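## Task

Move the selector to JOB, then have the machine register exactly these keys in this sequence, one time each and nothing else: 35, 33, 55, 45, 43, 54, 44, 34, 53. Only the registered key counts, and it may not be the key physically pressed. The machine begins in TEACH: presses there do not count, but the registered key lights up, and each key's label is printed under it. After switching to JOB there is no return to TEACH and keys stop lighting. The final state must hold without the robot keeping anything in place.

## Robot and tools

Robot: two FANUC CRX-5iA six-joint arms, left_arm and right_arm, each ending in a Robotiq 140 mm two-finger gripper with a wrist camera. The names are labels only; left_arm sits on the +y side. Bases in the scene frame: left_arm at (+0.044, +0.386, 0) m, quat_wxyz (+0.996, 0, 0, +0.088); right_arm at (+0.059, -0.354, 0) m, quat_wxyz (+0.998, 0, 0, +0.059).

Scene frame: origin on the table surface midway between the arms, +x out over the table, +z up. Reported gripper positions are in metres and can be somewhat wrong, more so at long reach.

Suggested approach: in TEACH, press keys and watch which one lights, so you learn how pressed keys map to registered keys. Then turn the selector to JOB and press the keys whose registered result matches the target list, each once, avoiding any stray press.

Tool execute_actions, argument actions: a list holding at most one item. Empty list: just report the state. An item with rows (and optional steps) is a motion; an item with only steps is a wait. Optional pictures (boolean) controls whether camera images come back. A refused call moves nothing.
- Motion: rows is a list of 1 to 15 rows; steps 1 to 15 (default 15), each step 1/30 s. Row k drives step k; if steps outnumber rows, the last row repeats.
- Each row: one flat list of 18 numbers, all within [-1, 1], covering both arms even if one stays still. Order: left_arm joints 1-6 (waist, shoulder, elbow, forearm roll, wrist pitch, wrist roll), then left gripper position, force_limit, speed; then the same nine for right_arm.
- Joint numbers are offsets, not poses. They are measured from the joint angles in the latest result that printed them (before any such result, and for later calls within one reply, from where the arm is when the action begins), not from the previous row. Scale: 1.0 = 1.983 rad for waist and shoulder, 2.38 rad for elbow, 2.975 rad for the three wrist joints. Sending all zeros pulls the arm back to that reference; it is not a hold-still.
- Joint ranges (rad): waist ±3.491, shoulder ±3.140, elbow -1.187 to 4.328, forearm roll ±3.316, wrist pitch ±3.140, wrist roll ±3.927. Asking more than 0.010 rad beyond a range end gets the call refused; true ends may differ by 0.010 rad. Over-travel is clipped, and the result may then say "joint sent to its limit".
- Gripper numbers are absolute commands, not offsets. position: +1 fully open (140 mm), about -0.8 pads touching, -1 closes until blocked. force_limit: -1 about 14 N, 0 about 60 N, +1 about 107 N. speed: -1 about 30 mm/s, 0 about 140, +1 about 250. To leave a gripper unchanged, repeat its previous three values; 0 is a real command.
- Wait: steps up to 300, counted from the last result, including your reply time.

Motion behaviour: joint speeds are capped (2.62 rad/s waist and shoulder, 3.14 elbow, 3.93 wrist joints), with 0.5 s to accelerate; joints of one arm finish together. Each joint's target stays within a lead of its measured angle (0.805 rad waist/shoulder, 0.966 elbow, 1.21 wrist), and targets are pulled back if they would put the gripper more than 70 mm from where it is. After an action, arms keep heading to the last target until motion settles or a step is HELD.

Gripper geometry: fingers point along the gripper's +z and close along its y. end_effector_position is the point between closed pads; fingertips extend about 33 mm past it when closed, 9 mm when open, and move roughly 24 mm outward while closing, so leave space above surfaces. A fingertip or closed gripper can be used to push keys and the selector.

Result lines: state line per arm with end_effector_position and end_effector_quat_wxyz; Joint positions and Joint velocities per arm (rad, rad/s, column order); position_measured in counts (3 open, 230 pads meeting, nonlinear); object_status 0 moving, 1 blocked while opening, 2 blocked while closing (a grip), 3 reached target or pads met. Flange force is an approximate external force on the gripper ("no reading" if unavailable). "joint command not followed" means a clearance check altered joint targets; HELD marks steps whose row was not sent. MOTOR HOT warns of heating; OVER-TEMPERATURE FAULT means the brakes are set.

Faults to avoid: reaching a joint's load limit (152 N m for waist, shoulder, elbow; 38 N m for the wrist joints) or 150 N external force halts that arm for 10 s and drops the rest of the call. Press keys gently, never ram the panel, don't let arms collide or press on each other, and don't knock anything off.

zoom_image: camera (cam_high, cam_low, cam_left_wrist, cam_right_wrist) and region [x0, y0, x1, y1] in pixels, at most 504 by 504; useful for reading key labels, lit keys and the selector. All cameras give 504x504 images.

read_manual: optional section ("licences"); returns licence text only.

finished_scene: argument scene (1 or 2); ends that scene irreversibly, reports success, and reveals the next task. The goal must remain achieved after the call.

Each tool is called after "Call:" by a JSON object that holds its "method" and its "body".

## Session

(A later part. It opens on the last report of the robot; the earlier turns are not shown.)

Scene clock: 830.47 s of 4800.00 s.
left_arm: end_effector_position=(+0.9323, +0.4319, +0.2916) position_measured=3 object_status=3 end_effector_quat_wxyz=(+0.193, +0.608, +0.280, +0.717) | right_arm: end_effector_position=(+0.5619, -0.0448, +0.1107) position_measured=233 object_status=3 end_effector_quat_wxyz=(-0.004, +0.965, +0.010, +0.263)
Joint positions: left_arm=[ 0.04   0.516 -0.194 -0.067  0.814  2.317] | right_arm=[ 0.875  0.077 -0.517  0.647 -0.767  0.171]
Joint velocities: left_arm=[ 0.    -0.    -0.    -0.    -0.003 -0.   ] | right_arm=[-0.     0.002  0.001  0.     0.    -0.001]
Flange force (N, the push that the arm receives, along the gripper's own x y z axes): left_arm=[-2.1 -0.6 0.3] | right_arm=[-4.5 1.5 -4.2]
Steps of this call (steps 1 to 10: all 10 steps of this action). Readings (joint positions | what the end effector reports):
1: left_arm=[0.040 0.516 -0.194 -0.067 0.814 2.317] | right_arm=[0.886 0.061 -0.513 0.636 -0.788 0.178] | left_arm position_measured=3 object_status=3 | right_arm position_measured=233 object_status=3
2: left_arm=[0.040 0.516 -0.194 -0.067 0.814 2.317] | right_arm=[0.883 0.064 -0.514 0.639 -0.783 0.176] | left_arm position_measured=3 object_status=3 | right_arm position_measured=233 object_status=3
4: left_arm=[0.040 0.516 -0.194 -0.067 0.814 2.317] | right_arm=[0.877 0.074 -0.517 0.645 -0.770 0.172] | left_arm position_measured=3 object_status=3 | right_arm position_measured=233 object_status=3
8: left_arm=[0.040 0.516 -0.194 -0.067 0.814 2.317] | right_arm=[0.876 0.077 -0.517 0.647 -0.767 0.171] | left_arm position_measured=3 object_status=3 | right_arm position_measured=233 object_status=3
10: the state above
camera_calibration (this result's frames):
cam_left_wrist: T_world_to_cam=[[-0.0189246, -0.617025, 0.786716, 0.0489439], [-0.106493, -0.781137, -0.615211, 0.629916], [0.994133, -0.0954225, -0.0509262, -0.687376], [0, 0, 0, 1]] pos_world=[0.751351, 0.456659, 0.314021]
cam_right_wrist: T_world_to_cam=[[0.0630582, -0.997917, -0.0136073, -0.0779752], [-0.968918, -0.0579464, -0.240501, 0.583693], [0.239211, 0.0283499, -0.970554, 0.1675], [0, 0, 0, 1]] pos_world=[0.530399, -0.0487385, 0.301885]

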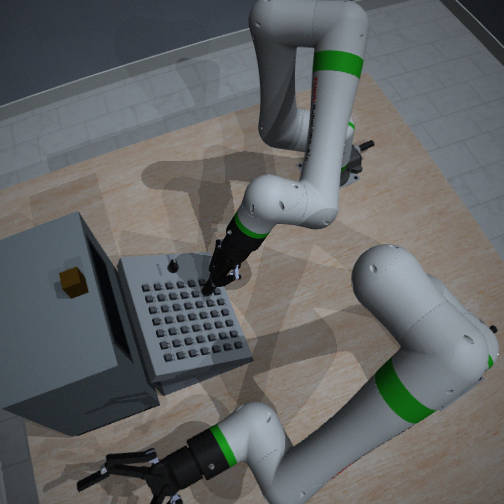

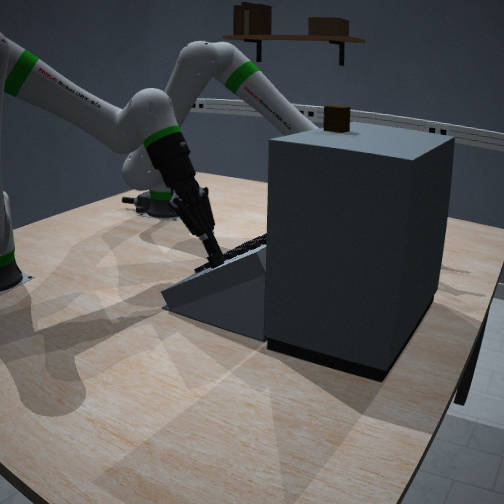

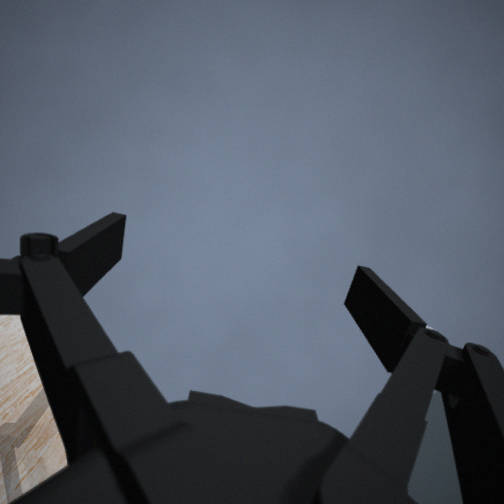

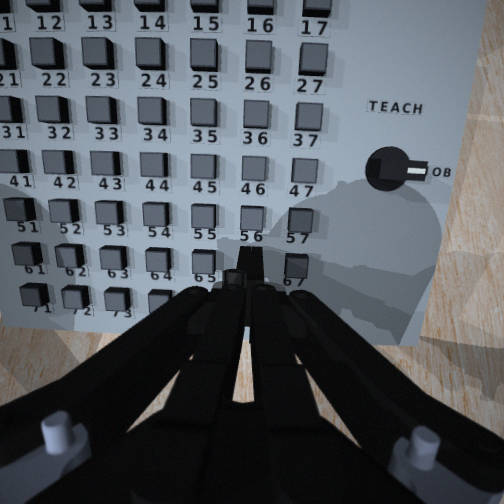

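Call:
{"method": "execute_actions", "body": {"actions": [{"rows": [[0,0,0,0,0,0,1,0,0,0.00546,-0.00819,0.00183,-0.00384,-0.00735,0.00252,-1,0,0.5],[0,0,0,0,0,0,1,0,0,0.00546,-0.00819,0.00183,-0.00384,-0.00735,0.00252,-1,0,0.5],[0,0,0,0,0,0,1,0,0,0.00546,-0.00819,0.00183,-0.00384,-0.00735,0.00252,-1,0,0.5],[0,0,0,0,0,0,1,0,0,0.00546,-0.00819,0.00183,-0.00384,-0.00735,0.00252,-1,0,0.5],[0,0,0,0,0,0,1,0,0,-0.01886,0.01079,0.04062,-0.01675,-0.01436,0.0331,-1,0,0.5],[0,0,0,0,0,0,1,0,0,-0.01886,0.01079,0.04062,-0.01675,-0.01436,0.0331,-1,0,0.5],[0,0,0,0,0,0,1,0,0,-0.01886,0.01079,0.04062,-0.01675,-0.01436,0.0331,-1,0,0.5],[0,0,0,0,0,0,1,0,0,-0.01886,0.01079,0.04062,-0.01675,-0.01436,0.0331,-1,0,0.5],[0,0,0,0,0,0,1,0,0,-0.01886,0.01079,0.04062,-0.01675,-0.01436,0.0331,-1,0,0.5],[0,0,0,0,0,0,1,0,0,-0.01886,0.01079,0.04062,-0.01675,-0.01436,0.0331,-1,0,0.5],[0,0,0,0,0,0,1,0,0,-0.01886,0.01079,0.04062,-0.01675,-0.01436,0.0331,-1,0,0.5],[0,0,0,0,0,0,1,0,0,-0.01886,0.01079,0.04062,-0.01675,-0.01436,0.0331,-1,0,0.5],[0,0,0,0,0,0,1,0,0,-0.023745,0.018646,0.038958,-0.013607,-0.00738,0.031025,-1,0,0.5]], "steps": 15}], "pictures": false}}

Call:
{"method": "execute_actions", "body": {"actions": [{"steps": 6}]}}

Call:
{"method": "execute_actions", "body": {"actions": [{"rows": [[0,0,0,0,0,0,1,0,0,0.00485,-0.0078,0.00165,-0.00312,-0.00693,0.00206,-1,0,0.5],[0,0,0,0,0,0,1,0,0,0.00485,-0.0078,0.00165,-0.00312,-0.00693,0.00206,-1,0,0.5],[0,0,0,0,0,0,1,0,0,0.00485,-0.0078,0.00165,-0.00312,-0.00693,0.00206,-1,0,0.5],[0,0,0,0,0,0,1,0,0,0.00485,-0.0078,0.00165,-0.00312,-0.00693,0.00206,-1,0,0.5],[0,0,0,0,0,0,1,0,0,0.04502,0.04946,0.05614,-0.00156,-0.02457,-0.01978,-1,0,0.5],[0,0,0,0,0,0,1,0,0,0.04502,0.04946,0.05614,-0.00156,-0.02457,-0.01978,-1,0,0.5],[0,0,0,0,0,0,1,0,0,0.04502,0.04946,0.05614,-0.00156,-0.02457,-0.01978,-1,0,0.5],[0,0,0,0,0,0,1,0,0,0.04502,0.04946,0.05614,-0.00156,-0.02457,-0.01978,-1,0,0.5],[0,0,0,0,0,0,1,0,0,0.04502,0.04946,0.05614,-0.00156,-0.02457,-0.01978,-1,0,0.5],[0,0,0,0,0,0,1,0,0,0.04502,0.04946,0.05614,-0.00156,-0.02457,-0.01978,-1,0,0.5],[0,0,0,0,0,0,1,0,0,0.04502,0.04946,0.05614,-0.00156,-0.02457,-0.01978,-1,0,0.5],[0,0,0,0,0,0,1,0,0,0.04502,0.04946,0.05614,-0.00156,-0.02457,-0.01978,-1,0,0.5],[0,0,0,0,0,0,1,0,0,0.04502,0.04946,0.05614,-0.00156,-0.02457,-0.01978,-1,0,0.5],[0,0,0,0,0,0,1,0,0,0.04502,0.04946,0.05614,-0.00156,-0.02457,-0.01978,-1,0,0.5],[0,0,0,0,0,0,1,0,0,0.040607,0.056414,0.054663,0.001031,-0.018345,-0.021464,-1,0,0.5]], "steps": 15}], "pictures": false}}

Call:
{"method": "execute_actions", "body": {"actions": [{"steps": 8}]}}

Call:
{"method": "execute_actions", "body": {"actions": [{"rows": [[0,0,0,0,0,0,1,0,0,0.00448,-0.00706,0.0015,-0.00263,-0.00632,0.00171,-1,0,0.5],[0,0,0,0,0,0,1,0,0,0.00448,-0.00706,0.0015,-0.00263,-0.00632,0.00171,-1,0,0.5],[0,0,0,0,0,0,1,0,0,0.00448,-0.00706,0.0015,-0.00263,-0.00632,0.00171,-1,0,0.5],[0,0,0,0,0,0,1,0,0,0.00448,-0.00706,0.0015,-0.00263,-0.00632,0.00171,-1,0,0.5],[0,0,0,0,0,0,1,0,0,0.00927,-0.05416,-0.06541,0.00937,0.01017,-0.01865,-1,0,0.5],[0,0,0,0,0,0,1,0,0,0.00927,-0.05416,-0.06541,0.00937,0.01017,-0.01865,-1,0,0.5],[0,0,0,0,0,0,1,0,0,0.00927,-0.05416,-0.06541,0.00937,0.01017,-0.01865,-1,0,0.5],[0,0,0,0,0,0,1,0,0,0.00927,-0.05416,-0.06541,0.00937,0.01017,-0.01865,-1,0,0.5],[0,0,0,0,0,0,1,0,0,0.00927,-0.05416,-0.06541,0.00937,0.01017,-0.01865,-1,0,0.5],[0,0,0,0,0,0,1,0,0,0.00927,-0.05416,-0.06541,0.00937,0.01017,-0.01865,-1,0,0.5],[0,0,0,0,0,0,1,0,0,0.00927,-0.05416,-0.06541,0.00937,0.01017,-0.01865,-1,0,0.5],[0,0,0,0,0,0,1,0,0,0.00927,-0.05416,-0.06541,0.00937,0.01017,-0.01865,-1,0,0.5],[0,0,0,0,0,0,1,0,0,0.00927,-0.05416,-0.06541,0.00937,0.01017,-0.01865,-1,0,0.5],[0,0,0,0,0,0,1,0,0,0.00927,-0.05416,-0.06541,0.00937,0.01017,-0.01865,-1,0,0.5],[0,0,0,0,0,0,1,0,0,0.003933,-0.04617,-0.067209,0.013,0.017348,-0.021015,-1,0,0.5]], "steps": 15}], "pictures": false}}

Call:
{"method": "execute_actions", "body": {"actions": [{"steps": 8}]}}

Call:
{"method": "execute_actions", "body": {"actions": [{"rows": [[0,0,0,0,0,0,1,0,0,0.00519,-0.00777,0.00175,-0.00353,-0.00698,0.0023,-1,0,0.5],[0,0,0,0,0,0,1,0,0,0.00519,-0.00777,0.00175,-0.00353,-0.00698,0.0023,-1,0,0.5],[0,0,0,0,0,0,1,0,0,0.00519,-0.00777,0.00175,-0.00353,-0.00698,0.0023,-1,0,0.5],[0,0,0,0,0,0,1,0,0,0.00519,-0.00777,0.00175,-0.00353,-0.00698,0.0023,-1,0,0.5],[0,0,0,0,0,0,1,0,0,-0.01878,0.00996,0.03992,-0.0157,-0.01432,0.03233,-1,0,0.5],[0,0,0,0,0,0,1,0,0,-0.01878,0.00996,0.03992,-0.0157,-0.01432,0.03233,-1,0,0.5],[0,0,0,0,0,0,1,0,0,-0.01878,0.00996,0.03992,-0.0157,-0.01432,0.03233,-1,0,0.5],[0,0,0,0,0,0,1,0,0,-0.01878,0.00996,0.03992,-0.0157,-0.01432,0.03233,-1,0,0.5],[0,0,0,0,0,0,1,0,0,-0.01878,0.00996,0.03992,-0.0157,-0.01432,0.03233,-1,0,0.5],[0,0,0,0,0,0,1,0,0,-0.01878,0.00996,0.03992,-0.0157,-0.01432,0.03233,-1,0,0.5],[0,0,0,0,0,0,1,0,0,-0.01878,0.00996,0.03992,-0.0157,-0.01432,0.03233,-1,0,0.5],[0,0,0,0,0,0,1,0,0,-0.01878,0.00996,0.03992,-0.0157,-0.01432,0.03233,-1,0,0.5],[0,0,0,0,0,0,1,0,0,-0.02345,0.01739,0.03834,-0.01283,-0.0077,0.03045,-1,0,0.5]], "steps": 15}], "pictures": false}}

Call:
{"method": "execute_actions", "body": {"actions": [{"steps": 6}]}}

Call:
{"method": "execute_actions", "body": {"actions": [{"rows": [[0,0,0,0,0,0,1,0,0,0.00467,-0.00743,0.00158,-0.00287,-0.00662,0.00188,-1,0,0.5],[0,0,0,0,0,0,1,0,0,0.00467,-0.00743,0.00158,-0.00287,-0.00662,0.00188,-1,0,0.5],[0,0,0,0,0,0,1,0,0,0.00467,-0.00743,0.00158,-0.00287,-0.00662,0.00188,-1,0,0.5],[0,0,0,0,0,0,1,0,0,0.00467,-0.00743,0.00158,-0.00287,-0.00662,0.00188,-1,0,0.5],[0,0,0,0,0,0,1,0,0,-0.01783,0.01222,0.04203,-0.01496,-0.01542,0.03075,-1,0,0.5],[0,0,0,0,0,0,1,0,0,-0.01783,0.01222,0.04203,-0.01496,-0.01542,0.03075,-1,0,0.5],[0,0,0,0,0,0,1,0,0,-0.01783,0.01222,0.04203,-0.01496,-0.01542,0.03075,-1,0,0.5],[0,0,0,0,0,0,1,0,0,-0.01783,0.01222,0.04203,-0.01496,-0.01542,0.03075,-1,0,0.5],[0,0,0,0,0,0,1,0,0,-0.01783,0.01222,0.04203,-0.01496,-0.01542,0.03075,-1,0,0.5],[0,0,0,0,0,0,1,0,0,-0.01783,0.01222,0.04203,-0.01496,-0.01542,0.03075,-1,0,0.5],[0,0,0,0,0,0,1,0,0,-0.01783,0.01222,0.04203,-0.01496,-0.01542,0.03075,-1,0,0.5],[0,0,0,0,0,0,1,0,0,-0.01783,0.01222,0.04203,-0.01496,-0.01542,0.03075,-1,0,0.5],[0,0,0,0,0,0,1,0,0,-0.021988,0.019342,0.040614,-0.01273,-0.009132,0.029284,-1,0,0.5]], "steps": 15}], "pictures": false}}

Call:
{"method": "execute_actions", "body": {"actions": [{"steps": 6}]}}

Call:
{"method": "execute_actions", "body": {"actions": [{"rows": [[0,0,0,0,0,0,1,0,0,0.00414,-0.00709,0.00141,-0.00222,-0.00626,0.00146,-1,0,0.5],[0,0,0,0,0,0,1,0,0,0.00414,-0.00709,0.00141,-0.00222,-0.00626,0.00146,-1,0,0.5],[0,0,0,0,0,0,1,0,0,0.00414,-0.00709,0.00141,-0.00222,-0.00626,0.00146,-1,0,0.5],[0,0,0,0,0,0,1,0,0,0.00414,-0.00709,0.00141,-0.00222,-0.00626,0.00146,-1,0,0.5],[0,0,0,0,0,0,1,0,0,0.06944,-0.01382,-0.04786,0.02151,0.00105,-0.06654,-1,0,0.5],[0,0,0,0,0,0,1,0,0,0.06944,-0.01382,-0.04786,0.02151,0.00105,-0.06654,-1,0,0.5],[0,0,0,0,0,0,1,0,0,0.06944,-0.01382,-0.04786,0.02151,0.00105,-0.06654,-1,0,0.5],[0,0,0,0,0,0,1,0,0,0.06944,-0.01382,-0.04786,0.02151,0.00105,-0.06654,-1,0,0.5],[0,0,0,0,0,0,1,0,0,0.06944,-0.01382,-0.04786,0.02151,0.00105,-0.06654,-1,0,0.5],[0,0,0,0,0,0,1,0,0,0.06944,-0.01382,-0.04786,0.02151,0.00105,-0.06654,-1,0,0.5],[0,0,0,0,0,0,1,0,0,0.06944,-0.01382,-0.04786,0.02151,0.00105,-0.06654,-1,0,0.5],[0,0,0,0,0,0,1,0,0,0.06944,-0.01382,-0.04786,0.02151,0.00105,-0.06654,-1,0,0.5],[0,0,0,0,0,0,1,0,0,0.06944,-0.01382,-0.04786,0.02151,0.00105,-0.06654,-1,0,0.5],[0,0,0,0,0,0,1,0,0,0.06944,-0.01382,-0.04786,0.02151,0.00105,-0.06654,-1,0,0.5],[0,0,0,0,0,0,1,0,0,0.06451,-0.00648,-0.04951,0.02472,0.00768,-0.06863,-1,0,0.5]], "steps": 15}], "pictures": false}}

Call:
{"method": "execute_actions", "body": {"actions": [{"steps": 8}]}}

Call:
{"method": "execute_actions", "body": {"actions": [{"rows": [[0,0,0,0,0,0,1,0,0,0.01096,-0.01632,0.00367,-0.00714,-0.01473,0.00464,-1,0,0.5]], "steps": 10}], "pictures": false}}

Scene clock: 950.97 s of 4800.00 s.
left_arm: end_effector_position=(+0.9323, +0.4319, +0.2916) position_measured=3 object_status=3 end_effector_quat_wxyz=(+0.193, +0.608, +0.280, +0.717) | right_arm: end_effector_position=(+0.5896, -0.0443, +0.1310) position_measured=233 object_status=3 end_effector_quat_wxyz=(-0.003, +0.965, +0.011, +0.263)
Joint positions: left_arm=[ 0.04   0.516 -0.194 -0.067  0.814  2.317] | right_arm=[ 0.832  0.108 -0.423  0.603 -0.797  0.267]
Joint velocities: left_arm=[-0.001  0.    -0.     0.     0.001  0.001] | right_arm=[-0.089  0.152 -0.041  0.076  0.185 -0.06 ]
Flange force (N, the push that the arm receives, along the gripper's own x y z axes): left_arm=[-5.3 -0.2 3.2] | right_arm=[1.6 -6.9 3.6]
Steps of this call (steps 1 to 15: the robot went on to your last target; steps 16 to 90: nothing new was sent; then 117.00 s passed at rest; steps 91 to 105: all 15 steps of this action). Readings (joint positions | what the end effector reports):
91: left_arm=[0.040 0.516 -0.194 -0.067 0.814 2.317] | right_arm=[0.875 0.077 -0.517 0.647 -0.767 0.171] | left_arm position_measured=3 object_status=3 | right_arm position_measured=233 object_status=3
92: left_arm=[0.040 0.516 -0.194 -0.067 0.814 2.317] | right_arm=[0.878 0.074 -0.517 0.644 -0.772 0.172] | left_arm position_measured=3 object_status=3 | right_arm position_measured=233 object_status=3
94: left_arm=[0.040 0.516 -0.194 -0.067 0.814 2.317] | right_arm=[0.884 0.063 -0.514 0.637 -0.785 0.176] | left_arm position_measured=3 object_status=3 | right_arm position_measured=233 object_status=3
98: left_arm=[0.040 0.516 -0.194 -0.067 0.814 2.317] | right_arm=[0.868 0.075 -0.477 0.619 -0.798 0.214] | left_arm position_measured=3 object_status=3 | right_arm position_measured=233 object_status=3
105: the state above

Scene clock: 951.17 s of 4800.00 s.
left_arm: end_effector_position=(+0.9323, +0.4319, +0.2916) position_measured=3 object_status=3 end_effector_quat_wxyz=(+0.193, +0.608, +0.280, +0.717) | right_arm: end_effector_position=(+0.5914, -0.0442, +0.1282) position_measured=233 object_status=3 end_effector_quat_wxyz=(-0.004, +0.965, +0.010, +0.263)
Joint positions: left_arm=[ 0.04   0.516 -0.194 -0.067  0.814  2.317] | right_arm=[ 0.828  0.114 -0.425  0.606 -0.789  0.263]
Joint velocities: left_arm=[ 0.     0.001 -0.001  0.     0.     0.   ] | right_arm=[-0.     0.001 -0.001  0.001  0.001 -0.002]
Flange force (N, the push that the arm receives, along the gripper's own x y z axes): left_arm=[-2.3 -0.4 1.6] | right_arm=[-3.3 3.0 -3.0]
Steps of this call (steps 1 to 6: the robot went on to your last target). Readings (joint positions | what the end effector reports):
1: left_arm=[0.040 0.516 -0.194 -0.067 0.814 2.317] | right_arm=[0.830 0.112 -0.424 0.605 -0.792 0.265] | left_arm position_measured=3 object_status=3 | right_arm position_measured=233 object_status=3
2: left_arm=[0.040 0.516 -0.194 -0.067 0.814 2.317] | right_arm=[0.829 0.113 -0.424 0.606 -0.790 0.264] | left_arm position_measured=3 object_status=3 | right_arm position_measured=233 object_status=3
4: left_arm=[0.040 0.516 -0.194 -0.067 0.814 2.317] | right_arm=[0.828 0.114 -0.425 0.606 -0.789 0.264] | left_arm position_measured=3 object_status=3 | right_arm position_measured=233 object_status=3
6: the state above
camera_calibration (this result's frames):
cam_left_wrist: T_world_to_cam=[[-0.0189246, -0.617025, 0.786716, 0.0489439], [-0.106493, -0.781137, -0.615211, 0.629916], [0.994133, -0.0954222, -0.050926, -0.687376], [0, 0, 0, 1]] pos_world=[0.751351, 0.45666, 0.314021]
cam_right_wrist: T_world_to_cam=[[0.0630799, -0.997918, -0.0134364, -0.0790674], [-0.968891, -0.0580055, -0.240594, 0.616437], [0.239314, 0.0281951, -0.970533, 0.177387], [0, 0, 0, 1]] pos_world=[0.559797, -0.0481474, 0.319409]

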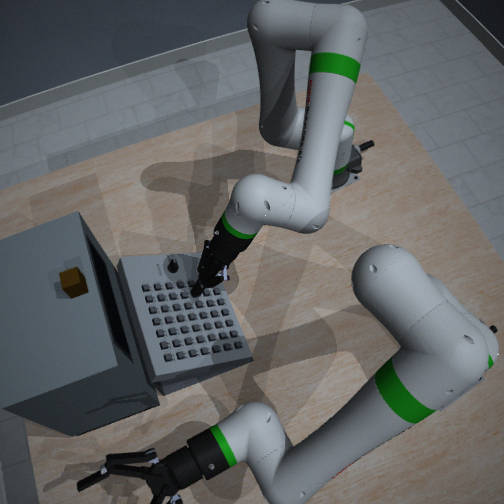

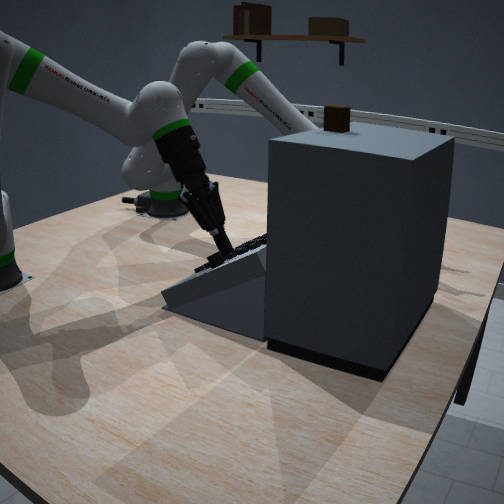

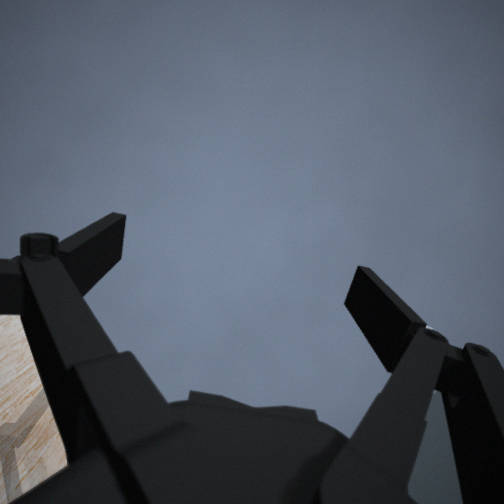

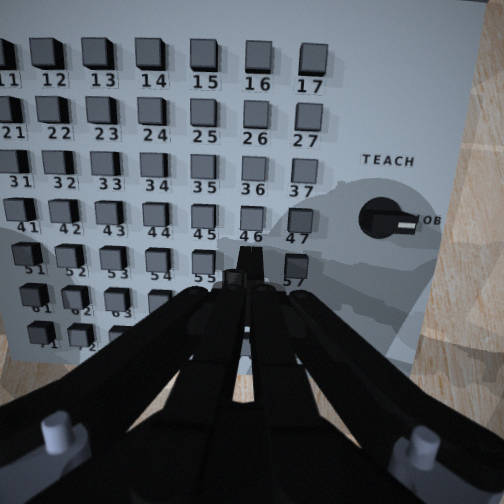

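Scene clock: 951.67 s of 4800.00 s.
left_arm: end_effector_position=(+0.9323, +0.4319, +0.2916) position_measured=3 object_status=3 end_effector_quat_wxyz=(+0.193, +0.608, +0.280, +0.717) | right_arm: end_effector_position=(+0.5857, +0.0242, +0.1355) position_measured=233 object_status=3 end_effector_quat_wxyz=(-0.003, +0.965, +0.010, +0.263)
Joint positions: left_arm=[ 0.04   0.516 -0.194 -0.067  0.814  2.317] | right_arm=[ 0.917  0.212 -0.291  0.602 -0.862  0.205]
Joint velocities: left_arm=[-0.     0.     0.001  0.    -0.001  0.001] | right_arm=[-0.026  0.04   0.     0.028  0.037 -0.021]
Flange force (N, the push that the arm receives, along the gripper's own x y z axes): left_arm=[-2.2 -1.3 4.7] | right_arm=[0.7 -2.6 -5.5]
Steps of this call (steps 1 to 15: all 15 steps of this action). Readings (joint positions | what the end effector reports):
1: left_arm=[0.040 0.516 -0.194 -0.067 0.814 2.317] | right_arm=[0.828 0.114 -0.425 0.606 -0.789 0.263] | left_arm position_measured=3 object_status=3 | right_arm position_measured=233 object_status=3
2: left_arm=[0.040 0.516 -0.194 -0.067 0.814 2.317] | right_arm=[0.830 0.111 -0.424 0.605 -0.793 0.264] | left_arm position_measured=3 object_status=3 | right_arm position_measured=233 object_status=3
4: left_arm=[0.040 0.516 -0.194 -0.067 0.814 2.317] | right_arm=[0.836 0.101 -0.421 0.599 -0.806 0.268] | left_arm position_measured=3 object_status=3 | right_arm position_measured=233 object_status=3
8: left_arm=[0.040 0.516 -0.194 -0.067 0.814 2.317] | right_arm=[0.860 0.125 -0.387 0.599 -0.826 0.252] | left_arm position_measured=3 object_status=3 | right_arm position_measured=233 object_status=3
15: the state above

Scene clock: 951.93 s of 4800.00 s.
left_arm: end_effector_position=(+0.9323, +0.4319, +0.2916) position_measured=3 object_status=3 end_effector_quat_wxyz=(+0.193, +0.608, +0.280, +0.717) | right_arm: end_effector_position=(+0.5902, +0.0245, +0.1282) position_measured=233 object_status=3 end_effector_quat_wxyz=(-0.004, +0.965, +0.010, +0.263)
Joint positions: left_arm=[ 0.04   0.516 -0.194 -0.067  0.814  2.317] | right_arm=[ 0.909  0.225 -0.295  0.609 -0.843  0.2  ]
Joint velocities: left_arm=[ 0.    -0.001 -0.002  0.     0.    -0.001] | right_arm=[-0.     0.002 -0.001  0.     0.001 -0.   ]
Flange force (N, the push that the arm receives, along the gripper's own x y z axes): left_arm=[-4.3 -2.0 6.4] | right_arm=[-6.5 4.7 -6.6]
Steps of this call (steps 1 to 8: the robot went on to your last target). Readings (joint positions | what the end effector reports):
1: left_arm=[0.040 0.516 -0.194 -0.067 0.814 2.317] | right_arm=[0.915 0.216 -0.292 0.604 -0.857 0.203] | left_arm position_measured=3 object_status=3 | right_arm position_measured=233 object_status=3
2: left_arm=[0.040 0.516 -0.194 -0.067 0.814 2.317] | right_arm=[0.912 0.221 -0.293 0.607 -0.850 0.201] | left_arm position_measured=3 object_status=3 | right_arm position_measured=233 object_status=3
4: left_arm=[0.040 0.516 -0.194 -0.067 0.814 2.317] | right_arm=[0.909 0.225 -0.294 0.609 -0.845 0.200] | left_arm position_measured=3 object_status=3 | right_arm position_measured=233 object_status=3
8: the state above
camera_calibration (this result's frames):
cam_left_wrist: T_world_to_cam=[[-0.0189247, -0.617025, 0.786716, 0.048944], [-0.106493, -0.781137, -0.615211, 0.629916], [0.994133, -0.0954223, -0.050926, -0.687376], [0, 0, 0, 1]] pos_world=[0.751351, 0.45666, 0.314021]
cam_right_wrist: T_world_to_cam=[[0.0632273, -0.997908, -0.0134744, -0.0105473], [-0.9689, -0.0581416, -0.240526, 0.619357], [0.23924, 0.0282632, -0.970549, 0.175796], [0, 0, 0, 1]] pos_world=[0.558705, 0.0205166, 0.319449]

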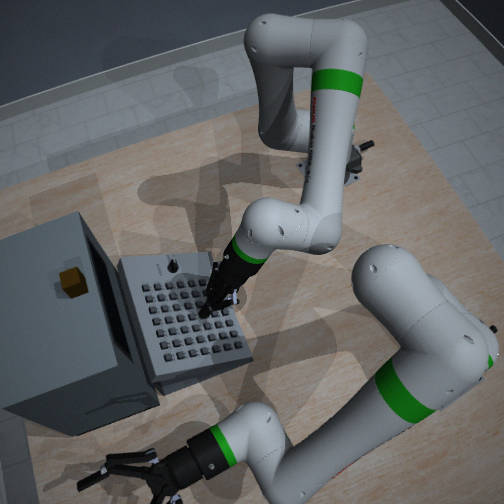

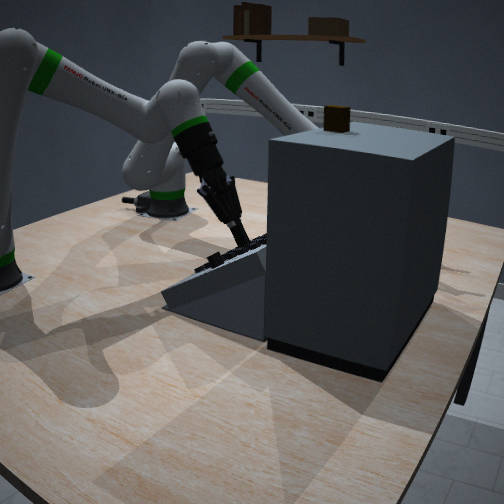

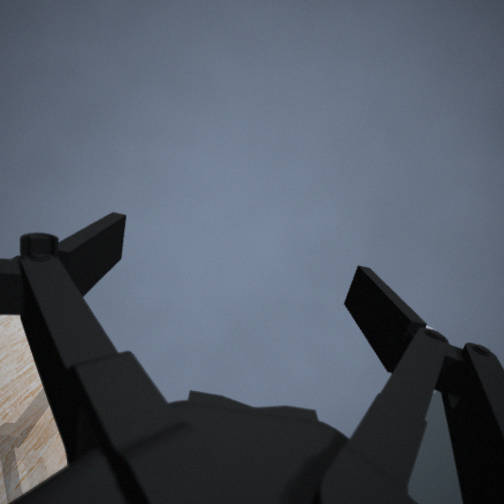

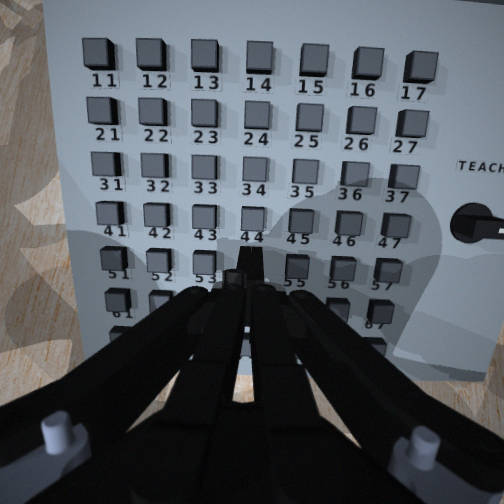

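Scene clock: 952.43 s of 4800.00 s.
left_arm: end_effector_position=(+0.9323, +0.4319, +0.2916) position_measured=3 object_status=3 end_effector_quat_wxyz=(+0.193, +0.608, +0.280, +0.717) | right_arm: end_effector_position=(+0.5569, -0.0107, +0.1186) position_measured=233 object_status=3 end_effector_quat_wxyz=(-0.004, +0.965, +0.010, +0.263)
Joint positions: left_arm=[ 0.04   0.516 -0.194 -0.067  0.814  2.317] | right_arm=[ 0.927  0.118 -0.45   0.637 -0.813  0.144]
Joint velocities: left_arm=[ 0.001 -0.001  0.     0.    -0.002 -0.   ] | right_arm=[-0.022  0.012 -0.022  0.042  0.072 -0.027]
Flange force (N, the push that the arm receives, along the gripper's own x y z axes): left_arm=[-1.3 -2.3 3.8] | right_arm=[-13.5 8.8 -6.8]
Steps of this call (steps 1 to 15: all 15 steps of this action). Readings (joint positions | what the end effector reports):
1: left_arm=[0.040 0.516 -0.194 -0.067 0.814 2.317] | right_arm=[0.909 0.225 -0.295 0.609 -0.843 0.200] | left_arm position_measured=3 object_status=3 | right_arm position_measured=233 object_status=3
2: left_arm=[0.040 0.516 -0.194 -0.067 0.814 2.317] | right_arm=[0.911 0.223 -0.294 0.608 -0.848 0.200] | left_arm position_measured=3 object_status=3 | right_arm position_measured=233 object_status=3
4: left_arm=[0.040 0.516 -0.194 -0.067 0.814 2.317] | right_arm=[0.916 0.214 -0.292 0.603 -0.859 0.203] | left_arm position_measured=3 object_status=3 | right_arm position_measured=233 object_status=3
8: left_arm=[0.040 0.516 -0.194 -0.067 0.814 2.317] | right_arm=[0.921 0.189 -0.326 0.611 -0.851 0.190] | left_arm position_measured=3 object_status=3 | right_arm position_measured=233 object_status=3
15: the state above

Scene clock: 952.70 s of 4800.00 s.
left_arm: end_effector_position=(+0.9323, +0.4319, +0.2916) position_measured=3 object_status=3 end_effector_quat_wxyz=(+0.193, +0.608, +0.280, +0.717) | right_arm: end_effector_position=(+0.5614, -0.0106, +0.1108) position_measured=233 object_status=3 end_effector_quat_wxyz=(-0.004, +0.965, +0.010, +0.263)
Joint positions: left_arm=[ 0.04   0.516 -0.194 -0.067  0.814  2.317] | right_arm=[ 0.917  0.134 -0.454  0.648 -0.792  0.137]
Joint velocities: left_arm=[ 0.     0.001 -0.001  0.     0.001  0.   ] | right_arm=[-0.002  0.003 -0.001  0.001  0.001 -0.001]
Flange force (N, the push that the arm receives, along the gripper's own x y z axes): left_arm=[-0.7 -2.2 2.8] | right_arm=[-4.3 0.4 -5.2]
Steps of this call (steps 1 to 8: the robot went on to your last target). Readings (joint positions | what the end effector reports):
1: left_arm=[0.040 0.516 -0.194 -0.067 0.814 2.317] | right_arm=[0.925 0.122 -0.451 0.640 -0.807 0.142] | left_arm position_measured=3 object_status=3 | right_arm position_measured=233 object_status=3
2: left_arm=[0.040 0.516 -0.194 -0.067 0.814 2.317] | right_arm=[0.921 0.127 -0.453 0.644 -0.800 0.140] | left_arm position_measured=3 object_status=3 | right_arm position_measured=233 object_status=3
4: left_arm=[0.040 0.516 -0.194 -0.067 0.814 2.317] | right_arm=[0.918 0.133 -0.454 0.647 -0.793 0.138] | left_arm position_measured=3 object_status=3 | right_arm position_measured=233 object_status=3
8: the state above
camera_calibration (this result's frames):
cam_left_wrist: T_world_to_cam=[[-0.0189244, -0.617025, 0.786716, 0.0489439], [-0.106493, -0.781137, -0.615211, 0.629916], [0.994133, -0.0954223, -0.0509264, -0.687376], [0, 0, 0, 1]] pos_world=[0.751351, 0.45666, 0.314021]
cam_right_wrist: T_world_to_cam=[[0.0634117, -0.997893, -0.0137439, -0.0439932], [-0.96886, -0.0582522, -0.24066, 0.585129], [0.239352, 0.0285765, -0.970512, 0.166668], [0, 0, 0, 1]] pos_world=[0.529806, -0.0145782, 0.301965]

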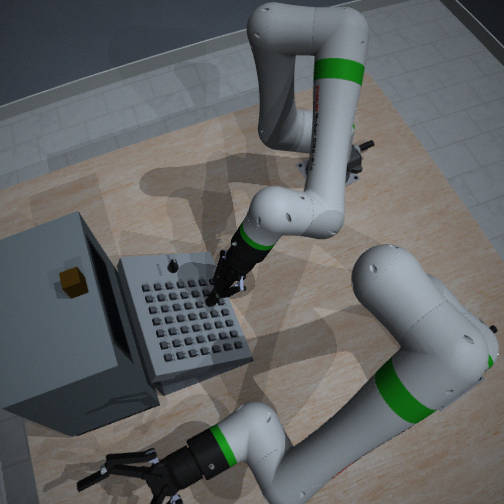

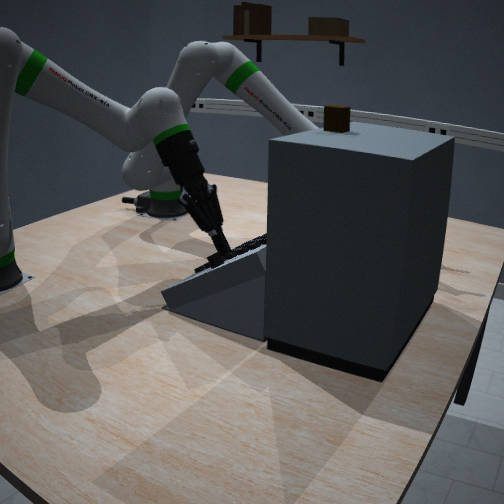

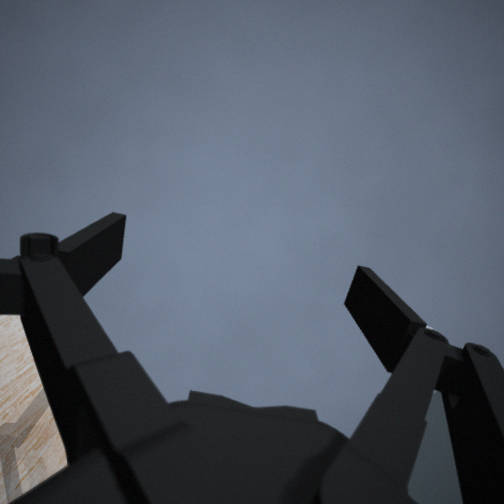

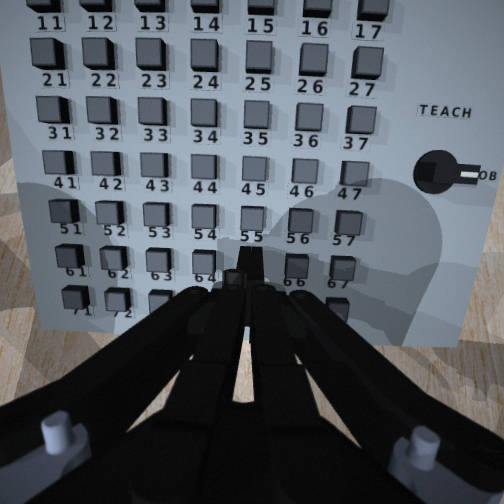

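Scene clock: 953.20 s of 4800.00 s.
left_arm: end_effector_position=(+0.9323, +0.4319, +0.2916) position_measured=3 object_status=3 end_effector_quat_wxyz=(+0.193, +0.608, +0.280, +0.717) | right_arm: end_effector_position=(+0.5891, -0.0100, +0.1310) position_measured=233 object_status=3 end_effector_quat_wxyz=(-0.003, +0.965, +0.011, +0.263)
Joint positions: left_arm=[ 0.04   0.516 -0.194 -0.067  0.814  2.317] | right_arm=[ 0.874  0.163 -0.362  0.607 -0.822  0.231]
Joint velocities: left_arm=[ 0.001  0.001  0.001 -0.    -0.001  0.001] | right_arm=[-0.083  0.142 -0.041  0.067  0.173 -0.054]
Flange force (N, the push that the arm receives, along the gripper's own x y z axes): left_arm=[-3.2 0.3 -1.2] | right_arm=[2.1 -4.3 3.9]
Steps of this call (steps 1 to 15: all 15 steps of this action). Readings (joint positions | what the end effector reports):
1: left_arm=[0.040 0.516 -0.194 -0.067 0.814 2.317] | right_arm=[0.917 0.134 -0.454 0.648 -0.792 0.137] | left_arm position_measured=3 object_status=3 | right_arm position_measured=233 object_status=3
2: left_arm=[0.040 0.516 -0.194 -0.067 0.814 2.317] | right_arm=[0.919 0.131 -0.454 0.646 -0.796 0.137] | left_arm position_measured=3 object_status=3 | right_arm position_measured=233 object_status=3
4: left_arm=[0.040 0.516 -0.194 -0.067 0.814 2.317] | right_arm=[0.925 0.121 -0.451 0.639 -0.809 0.142] | left_arm position_measured=3 object_status=3 | right_arm position_measured=233 object_status=3
8: left_arm=[0.040 0.516 -0.194 -0.067 0.814 2.317] | right_arm=[0.909 0.132 -0.414 0.622 -0.823 0.179] | left_arm position_measured=3 object_status=3 | right_arm position_measured=233 object_status=3
15: the state above

Scene clock: 953.40 s of 4800.00 s.
left_arm: end_effector_position=(+0.9323, +0.4319, +0.2916) position_measured=3 object_status=3 end_effector_quat_wxyz=(+0.193, +0.608, +0.280, +0.717) | right_arm: end_effector_position=(+0.5908, -0.0099, +0.1283) position_measured=233 object_status=3 end_effector_quat_wxyz=(-0.004, +0.965, +0.010, +0.263)
Joint positions: left_arm=[ 0.04   0.516 -0.194 -0.067  0.814  2.317] | right_arm=[ 0.871  0.168 -0.363  0.61  -0.815  0.228]
Joint velocities: left_arm=[-0.001  0.     0.001 -0.     0.     0.002] | right_arm=[-0.001  0.001  0.001  0.     0.002 -0.002]
Flange force (N, the push that the arm receives, along the gripper's own x y z axes): left_arm=[-5.7 -2.4 7.7] | right_arm=[-5.7 -0.3 -3.7]
Steps of this call (steps 1 to 6: the robot went on to your last target). Readings (joint positions | what the end effector reports):
1: left_arm=[0.040 0.516 -0.194 -0.067 0.814 2.317] | right_arm=[0.872 0.166 -0.363 0.608 -0.818 0.229] | left_arm position_measured=3 object_status=3 | right_arm position_measured=233 object_status=3
2: left_arm=[0.040 0.516 -0.194 -0.067 0.814 2.317] | right_arm=[0.871 0.168 -0.363 0.609 -0.816 0.229] | left_arm position_measured=3 object_status=3 | right_arm position_measured=233 object_status=3
4: left_arm=[0.040 0.516 -0.194 -0.067 0.814 2.317] | right_arm=[0.871 0.168 -0.363 0.610 -0.815 0.228] | left_arm position_measured=3 object_status=3 | right_arm position_measured=233 object_status=3
6: the state above
camera_calibration (this result's frames):
cam_left_wrist: T_world_to_cam=[[-0.0189244, -0.617025, 0.786716, 0.0489439], [-0.106493, -0.781137, -0.615211, 0.629916], [0.994133, -0.0954223, -0.0509264, -0.687376], [0, 0, 0, 1]] pos_world=[0.751351, 0.45666, 0.314021]
cam_right_wrist: T_world_to_cam=[[0.0634375, -0.997895, -0.0134917, -0.0450122], [-0.968844, -0.0583363, -0.240704, 0.617925], [0.23941, 0.028341, -0.970505, 0.176554], [0, 0, 0, 1]] pos_world=[0.559259, -0.0138736, 0.319476]

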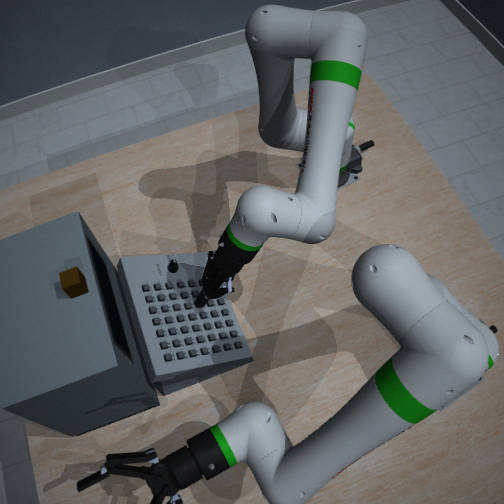

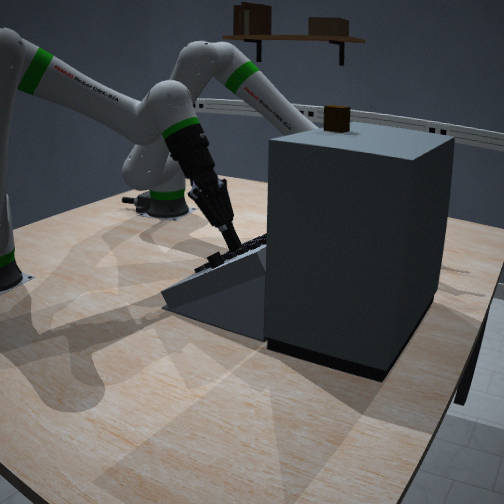

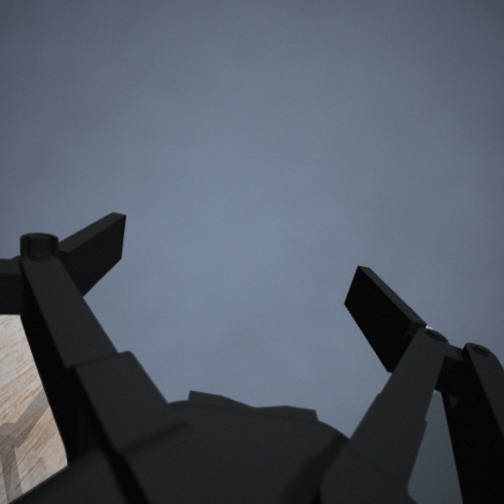

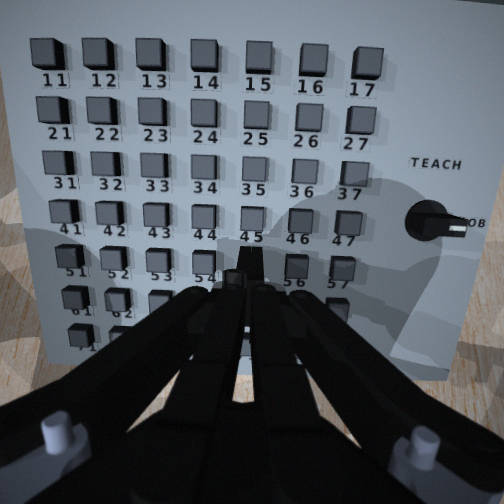

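Scene clock: 953.90 s of 4800.00 s.
left_arm: end_effector_position=(+0.9323, +0.4319, +0.2916) position_measured=3 object_status=3 end_effector_quat_wxyz=(+0.193, +0.608, +0.280, +0.717) | right_arm: end_effector_position=(+0.6186, -0.0095, +0.1485) position_measured=233 object_status=3 end_effector_quat_wxyz=(-0.003, +0.965, +0.011, +0.263)
Joint positions: left_arm=[ 0.04   0.516 -0.194 -0.067  0.814  2.317] | right_arm=[ 0.83   0.202 -0.265  0.569 -0.849  0.318]
Joint velocities: left_arm=[ 0.     0.001 -0.001 -0.     0.001  0.001] | right_arm=[-0.072  0.135 -0.036  0.052  0.162 -0.043]
Flange force (N, the push that the arm receives, along the gripper's own x y z axes): left_arm=[-2.7 -0.8 3.3] | right_arm=[6.1 -8.5 6.5]
Steps of this call (steps 1 to 15: all 15 steps of this action). Readings (joint positions | what the end effector reports):
1: left_arm=[0.040 0.516 -0.194 -0.067 0.814 2.317] | right_arm=[0.871 0.168 -0.363 0.610 -0.815 0.228] | left_arm position_measured=3 object_status=3 | right_arm position_measured=233 object_status=3
2: left_arm=[0.040 0.516 -0.194 -0.067 0.814 2.317] | right_arm=[0.872 0.166 -0.363 0.608 -0.819 0.228] | left_arm position_measured=3 object_status=3 | right_arm position_measured=233 object_status=3
4: left_arm=[0.040 0.516 -0.194 -0.067 0.814 2.317] | right_arm=[0.878 0.156 -0.360 0.603 -0.831 0.232] | left_arm position_measured=3 object_status=3 | right_arm position_measured=233 object_status=3
8: left_arm=[0.040 0.516 -0.194 -0.067 0.814 2.317] | right_arm=[0.864 0.168 -0.324 0.587 -0.846 0.266] | left_arm position_measured=3 object_status=3 | right_arm position_measured=233 object_status=3
15: the state above

Scene clock: 954.10 s of 4800.00 s.
left_arm: end_effector_position=(+0.9323, +0.4319, +0.2916) position_measured=3 object_status=3 end_effector_quat_wxyz=(+0.193, +0.608, +0.280, +0.717) | right_arm: end_effector_position=(+0.6203, -0.0095, +0.1458) position_measured=233 object_status=3 end_effector_quat_wxyz=(-0.004, +0.965, +0.011, +0.263)
Joint positions: left_arm=[ 0.04   0.516 -0.194 -0.067  0.814  2.317] | right_arm=[ 0.827  0.206 -0.266  0.572 -0.842  0.315]
Joint velocities: left_arm=[ 0.001  0.    -0.    -0.     0.002  0.001] | right_arm=[-0.001  0.001  0.     0.001  0.002 -0.002]
Flange force (N, the push that the arm receives, along the gripper's own x y z axes): left_arm=[-3.2 -0.9 2.7] | right_arm=[-4.3 -0.6 -2.4]
Steps of this call (steps 1 to 6: the robot went on to your last target). Readings (joint positions | what the end effector reports):
1: left_arm=[0.040 0.516 -0.194 -0.067 0.814 2.317] | right_arm=[0.828 0.205 -0.266 0.571 -0.845 0.316] | left_arm position_measured=3 object_status=3 | right_arm position_measured=233 object_status=3
2: left_arm=[0.040 0.516 -0.194 -0.067 0.814 2.317] | right_arm=[0.827 0.206 -0.266 0.571 -0.843 0.316] | left_arm position_measured=3 object_status=3 | right_arm position_measured=233 object_status=3
4: left_arm=[0.040 0.516 -0.194 -0.067 0.814 2.317] | right_arm=[0.827 0.206 -0.266 0.572 -0.842 0.315] | left_arm position_measured=3 object_status=3 | right_arm position_measured=233 object_status=3
6: the state above
camera_calibration (this result's frames):
cam_left_wrist: T_world_to_cam=[[-0.0189246, -0.617025, 0.786716, 0.048944], [-0.106493, -0.781137, -0.615211, 0.629916], [0.994133, -0.0954222, -0.0509261, -0.687376], [0, 0, 0, 1]] pos_world=[0.751351, 0.45666, 0.314021]
cam_right_wrist: T_world_to_cam=[[0.0635729, -0.997888, -0.0133481, -0.0462896], [-0.968823, -0.0585009, -0.240747, 0.650736], [0.239458, 0.028237, -0.970496, 0.18648], [0, 0, 0, 1]] pos_world=[0.588737, -0.0133888, 0.337023]

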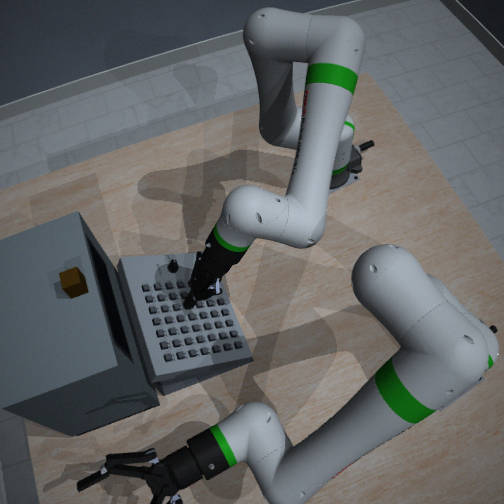

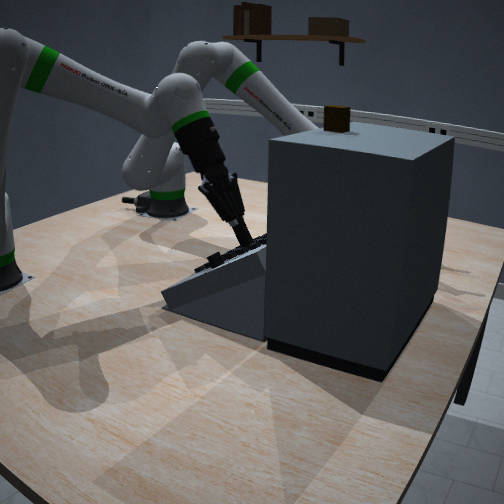

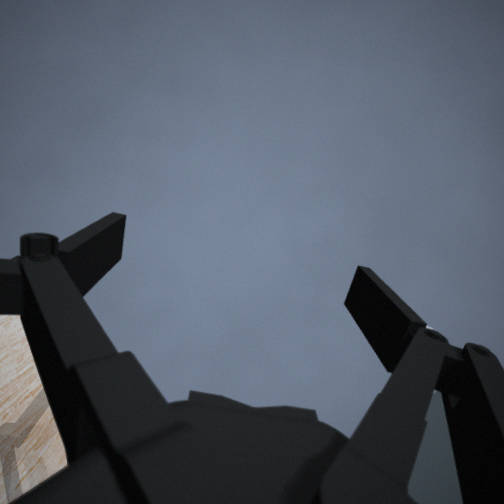

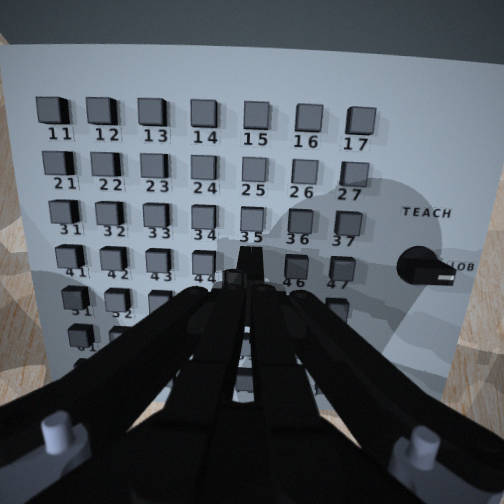

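Scene clock: 954.60 s of 4800.00 s.
left_arm: end_effector_position=(+0.9323, +0.4319, +0.2916) position_measured=3 object_status=3 end_effector_quat_wxyz=(+0.193, +0.608, +0.280, +0.717) | right_arm: end_effector_position=(+0.5564, +0.0238, +0.1184) position_measured=233 object_status=3 end_effector_quat_wxyz=(-0.004, +0.965, +0.011, +0.263)
Joint positions: left_arm=[ 0.04   0.516 -0.194 -0.067  0.814  2.317] | right_arm=[ 0.964  0.179 -0.38   0.636 -0.839  0.118]
Joint velocities: left_arm=[-0.001 -0.001 -0.002 -0.     0.001 -0.002] | right_arm=[-0.015  0.015 -0.023  0.044  0.066 -0.046]
Flange force (N, the push that the arm receives, along the gripper's own x y z axes): left_arm=[-2.2 -1.2 1.7] | right_arm=[-9.8 -6.0 0.5]
Steps of this call (steps 1 to 15: all 15 steps of this action). Readings (joint positions | what the end effector reports):
1: left_arm=[0.040 0.516 -0.194 -0.067 0.814 2.317] | right_arm=[0.827 0.206 -0.266 0.572 -0.842 0.315] | left_arm position_measured=3 object_status=3 | right_arm position_measured=233 object_status=3
2: left_arm=[0.040 0.516 -0.194 -0.067 0.814 2.317] | right_arm=[0.829 0.204 -0.266 0.571 -0.846 0.315] | left_arm position_measured=3 object_status=3 | right_arm position_measured=233 object_status=3
4: left_arm=[0.040 0.516 -0.194 -0.067 0.814 2.317] | right_arm=[0.834 0.195 -0.264 0.566 -0.858 0.318] | left_arm position_measured=3 object_status=3 | right_arm position_measured=233 object_status=3
8: left_arm=[0.040 0.516 -0.194 -0.067 0.814 2.317] | right_arm=[0.864 0.188 -0.289 0.582 -0.856 0.276] | left_arm position_measured=3 object_status=3 | right_arm position_measured=233 object_status=3
15: the state above

Scene clock: 954.87 s of 4800.00 s.
left_arm: end_effector_position=(+0.9323, +0.4319, +0.2916) position_measured=3 object_status=3 end_effector_quat_wxyz=(+0.193, +0.608, +0.280, +0.717) | right_arm: end_effector_position=(+0.5608, +0.0239, +0.1108) position_measured=233 object_status=3 end_effector_quat_wxyz=(-0.004, +0.965, +0.011, +0.263)
Joint positions: left_arm=[ 0.04   0.516 -0.194 -0.067  0.814  2.317] | right_arm=[ 0.955  0.193 -0.384  0.645 -0.819  0.111]
Joint velocities: left_arm=[-0.001  0.001  0.001  0.     0.     0.   ] | right_arm=[-0.     0.001 -0.     0.001  0.002 -0.001]
Flange force (N, the push that the arm receives, along the gripper's own x y z axes): left_arm=[-1.6 -2.3 2.8] | right_arm=[-3.7 0.7 -4.5]
Steps of this call (steps 1 to 8: the robot went on to your last target). Readings (joint positions | what the end effector reports):
1: left_arm=[0.040 0.516 -0.194 -0.067 0.814 2.317] | right_arm=[0.962 0.182 -0.381 0.639 -0.833 0.116] | left_arm position_measured=3 object_status=3 | right_arm position_measured=233 object_status=3
2: left_arm=[0.040 0.516 -0.194 -0.067 0.814 2.317] | right_arm=[0.958 0.188 -0.383 0.642 -0.826 0.113] | left_arm position_measured=3 object_status=3 | right_arm position_measured=233 object_status=3
4: left_arm=[0.040 0.516 -0.194 -0.067 0.814 2.317] | right_arm=[0.955 0.192 -0.384 0.645 -0.821 0.111] | left_arm position_measured=3 object_status=3 | right_arm position_measured=233 object_status=3
8: the state above
camera_calibration (this result's frames):
cam_left_wrist: T_world_to_cam=[[-0.0189243, -0.617025, 0.786716, 0.0489438], [-0.106493, -0.781137, -0.615211, 0.629916], [0.994133, -0.0954223, -0.0509264, -0.687376], [0, 0, 0, 1]] pos_world=[0.751351, 0.45666, 0.314021]
cam_right_wrist: T_world_to_cam=[[0.0636721, -0.99788, -0.0135001, -0.00968289], [-0.968824, -0.0585614, -0.240728, 0.586541], [0.239427, 0.0284069, -0.970499, 0.165819], [0, 0, 0, 1]] pos_world=[0.52917, 0.0199759, 0.301994]

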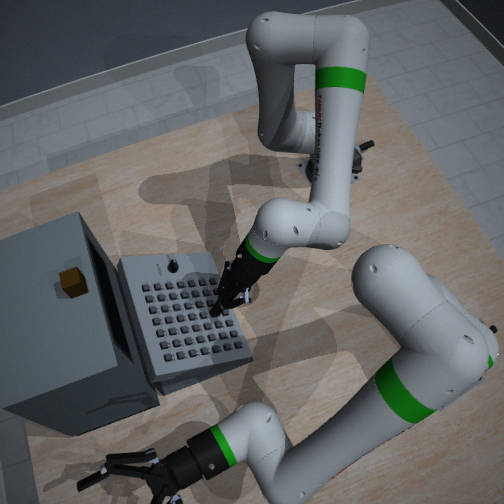

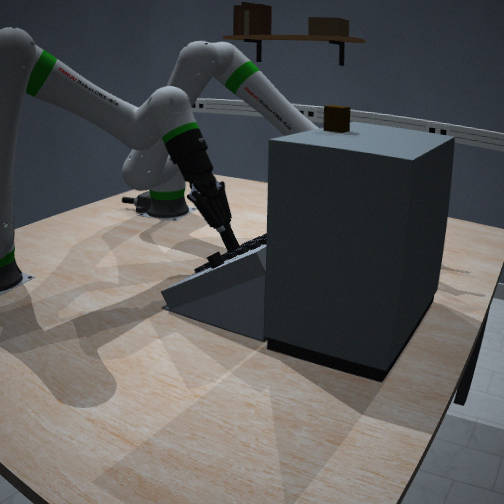

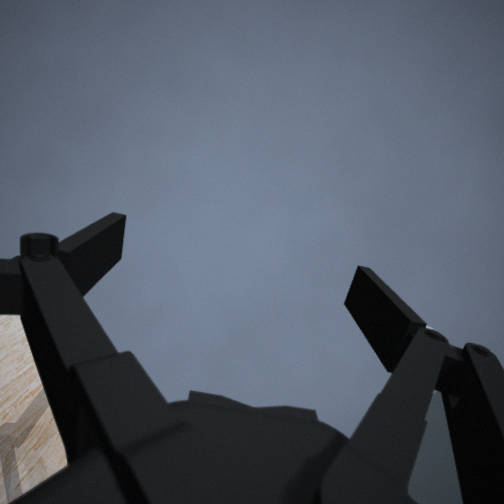

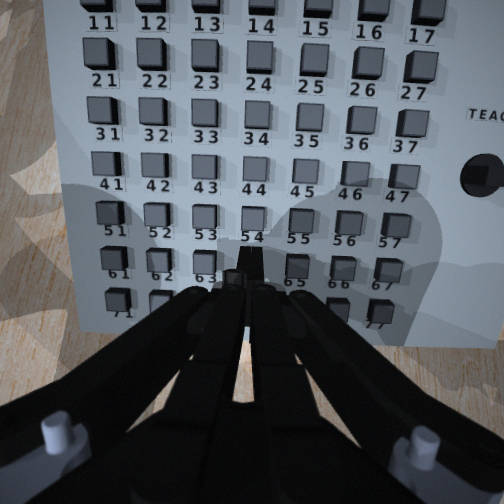

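Scene clock: 955.20 s of 4800.00 s.
left_arm: end_effector_position=(+0.9323, +0.4319, +0.2916) position_measured=3 object_status=3 end_effector_quat_wxyz=(+0.193, +0.608, +0.280, +0.717) | right_arm: end_effector_position=(+0.5503, +0.0234, +0.1276) position_measured=233 object_status=3 end_effector_quat_wxyz=(-0.004, +0.965, +0.011, +0.262)
Joint positions: left_arm=[ 0.04   0.516 -0.194 -0.067  0.814  2.317] | right_arm=[ 0.977  0.161 -0.376  0.624 -0.863  0.125]
Joint velocities: left_arm=[-0.001 -0.001 -0.    -0.    -0.    -0.001] | right_arm=[ 0.002 -0.003 -0.    -0.001 -0.002  0.001]
Flange force (N, the push that the arm receives, along the gripper's own x y z axes): left_arm=[-2.9 0.0 1.3] | right_arm=[-1.4 -5.1 2.2]
Steps of this call (steps 1 to 10: all 10 steps of this action). Readings (joint positions | what the end effector reports):
1: left_arm=[0.040 0.516 -0.194 -0.067 0.814 2.317] | right_arm=[0.955 0.193 -0.384 0.645 -0.819 0.111] | left_arm position_measured=3 object_status=3 | right_arm position_measured=233 object_status=3
2: left_arm=[0.040 0.516 -0.194 -0.067 0.814 2.317] | right_arm=[0.957 0.191 -0.384 0.643 -0.824 0.111] | left_arm position_measured=3 object_status=3 | right_arm position_measured=233 object_status=3
4: left_arm=[0.040 0.516 -0.194 -0.067 0.814 2.317] | right_arm=[0.970 0.172 -0.378 0.631 -0.849 0.120] | left_arm position_measured=3 object_status=3 | right_arm position_measured=233 object_status=3
8: left_arm=[0.040 0.516 -0.194 -0.067 0.814 2.317] | right_arm=[0.976 0.161 -0.376 0.624 -0.863 0.125] | left_arm position_measured=3 object_status=3 | right_arm position_measured=233 object_status=3
10: the state above

Call:
{"method": "finished_scene", "body": {"scene": 2}}

The scene is finished: the task was done.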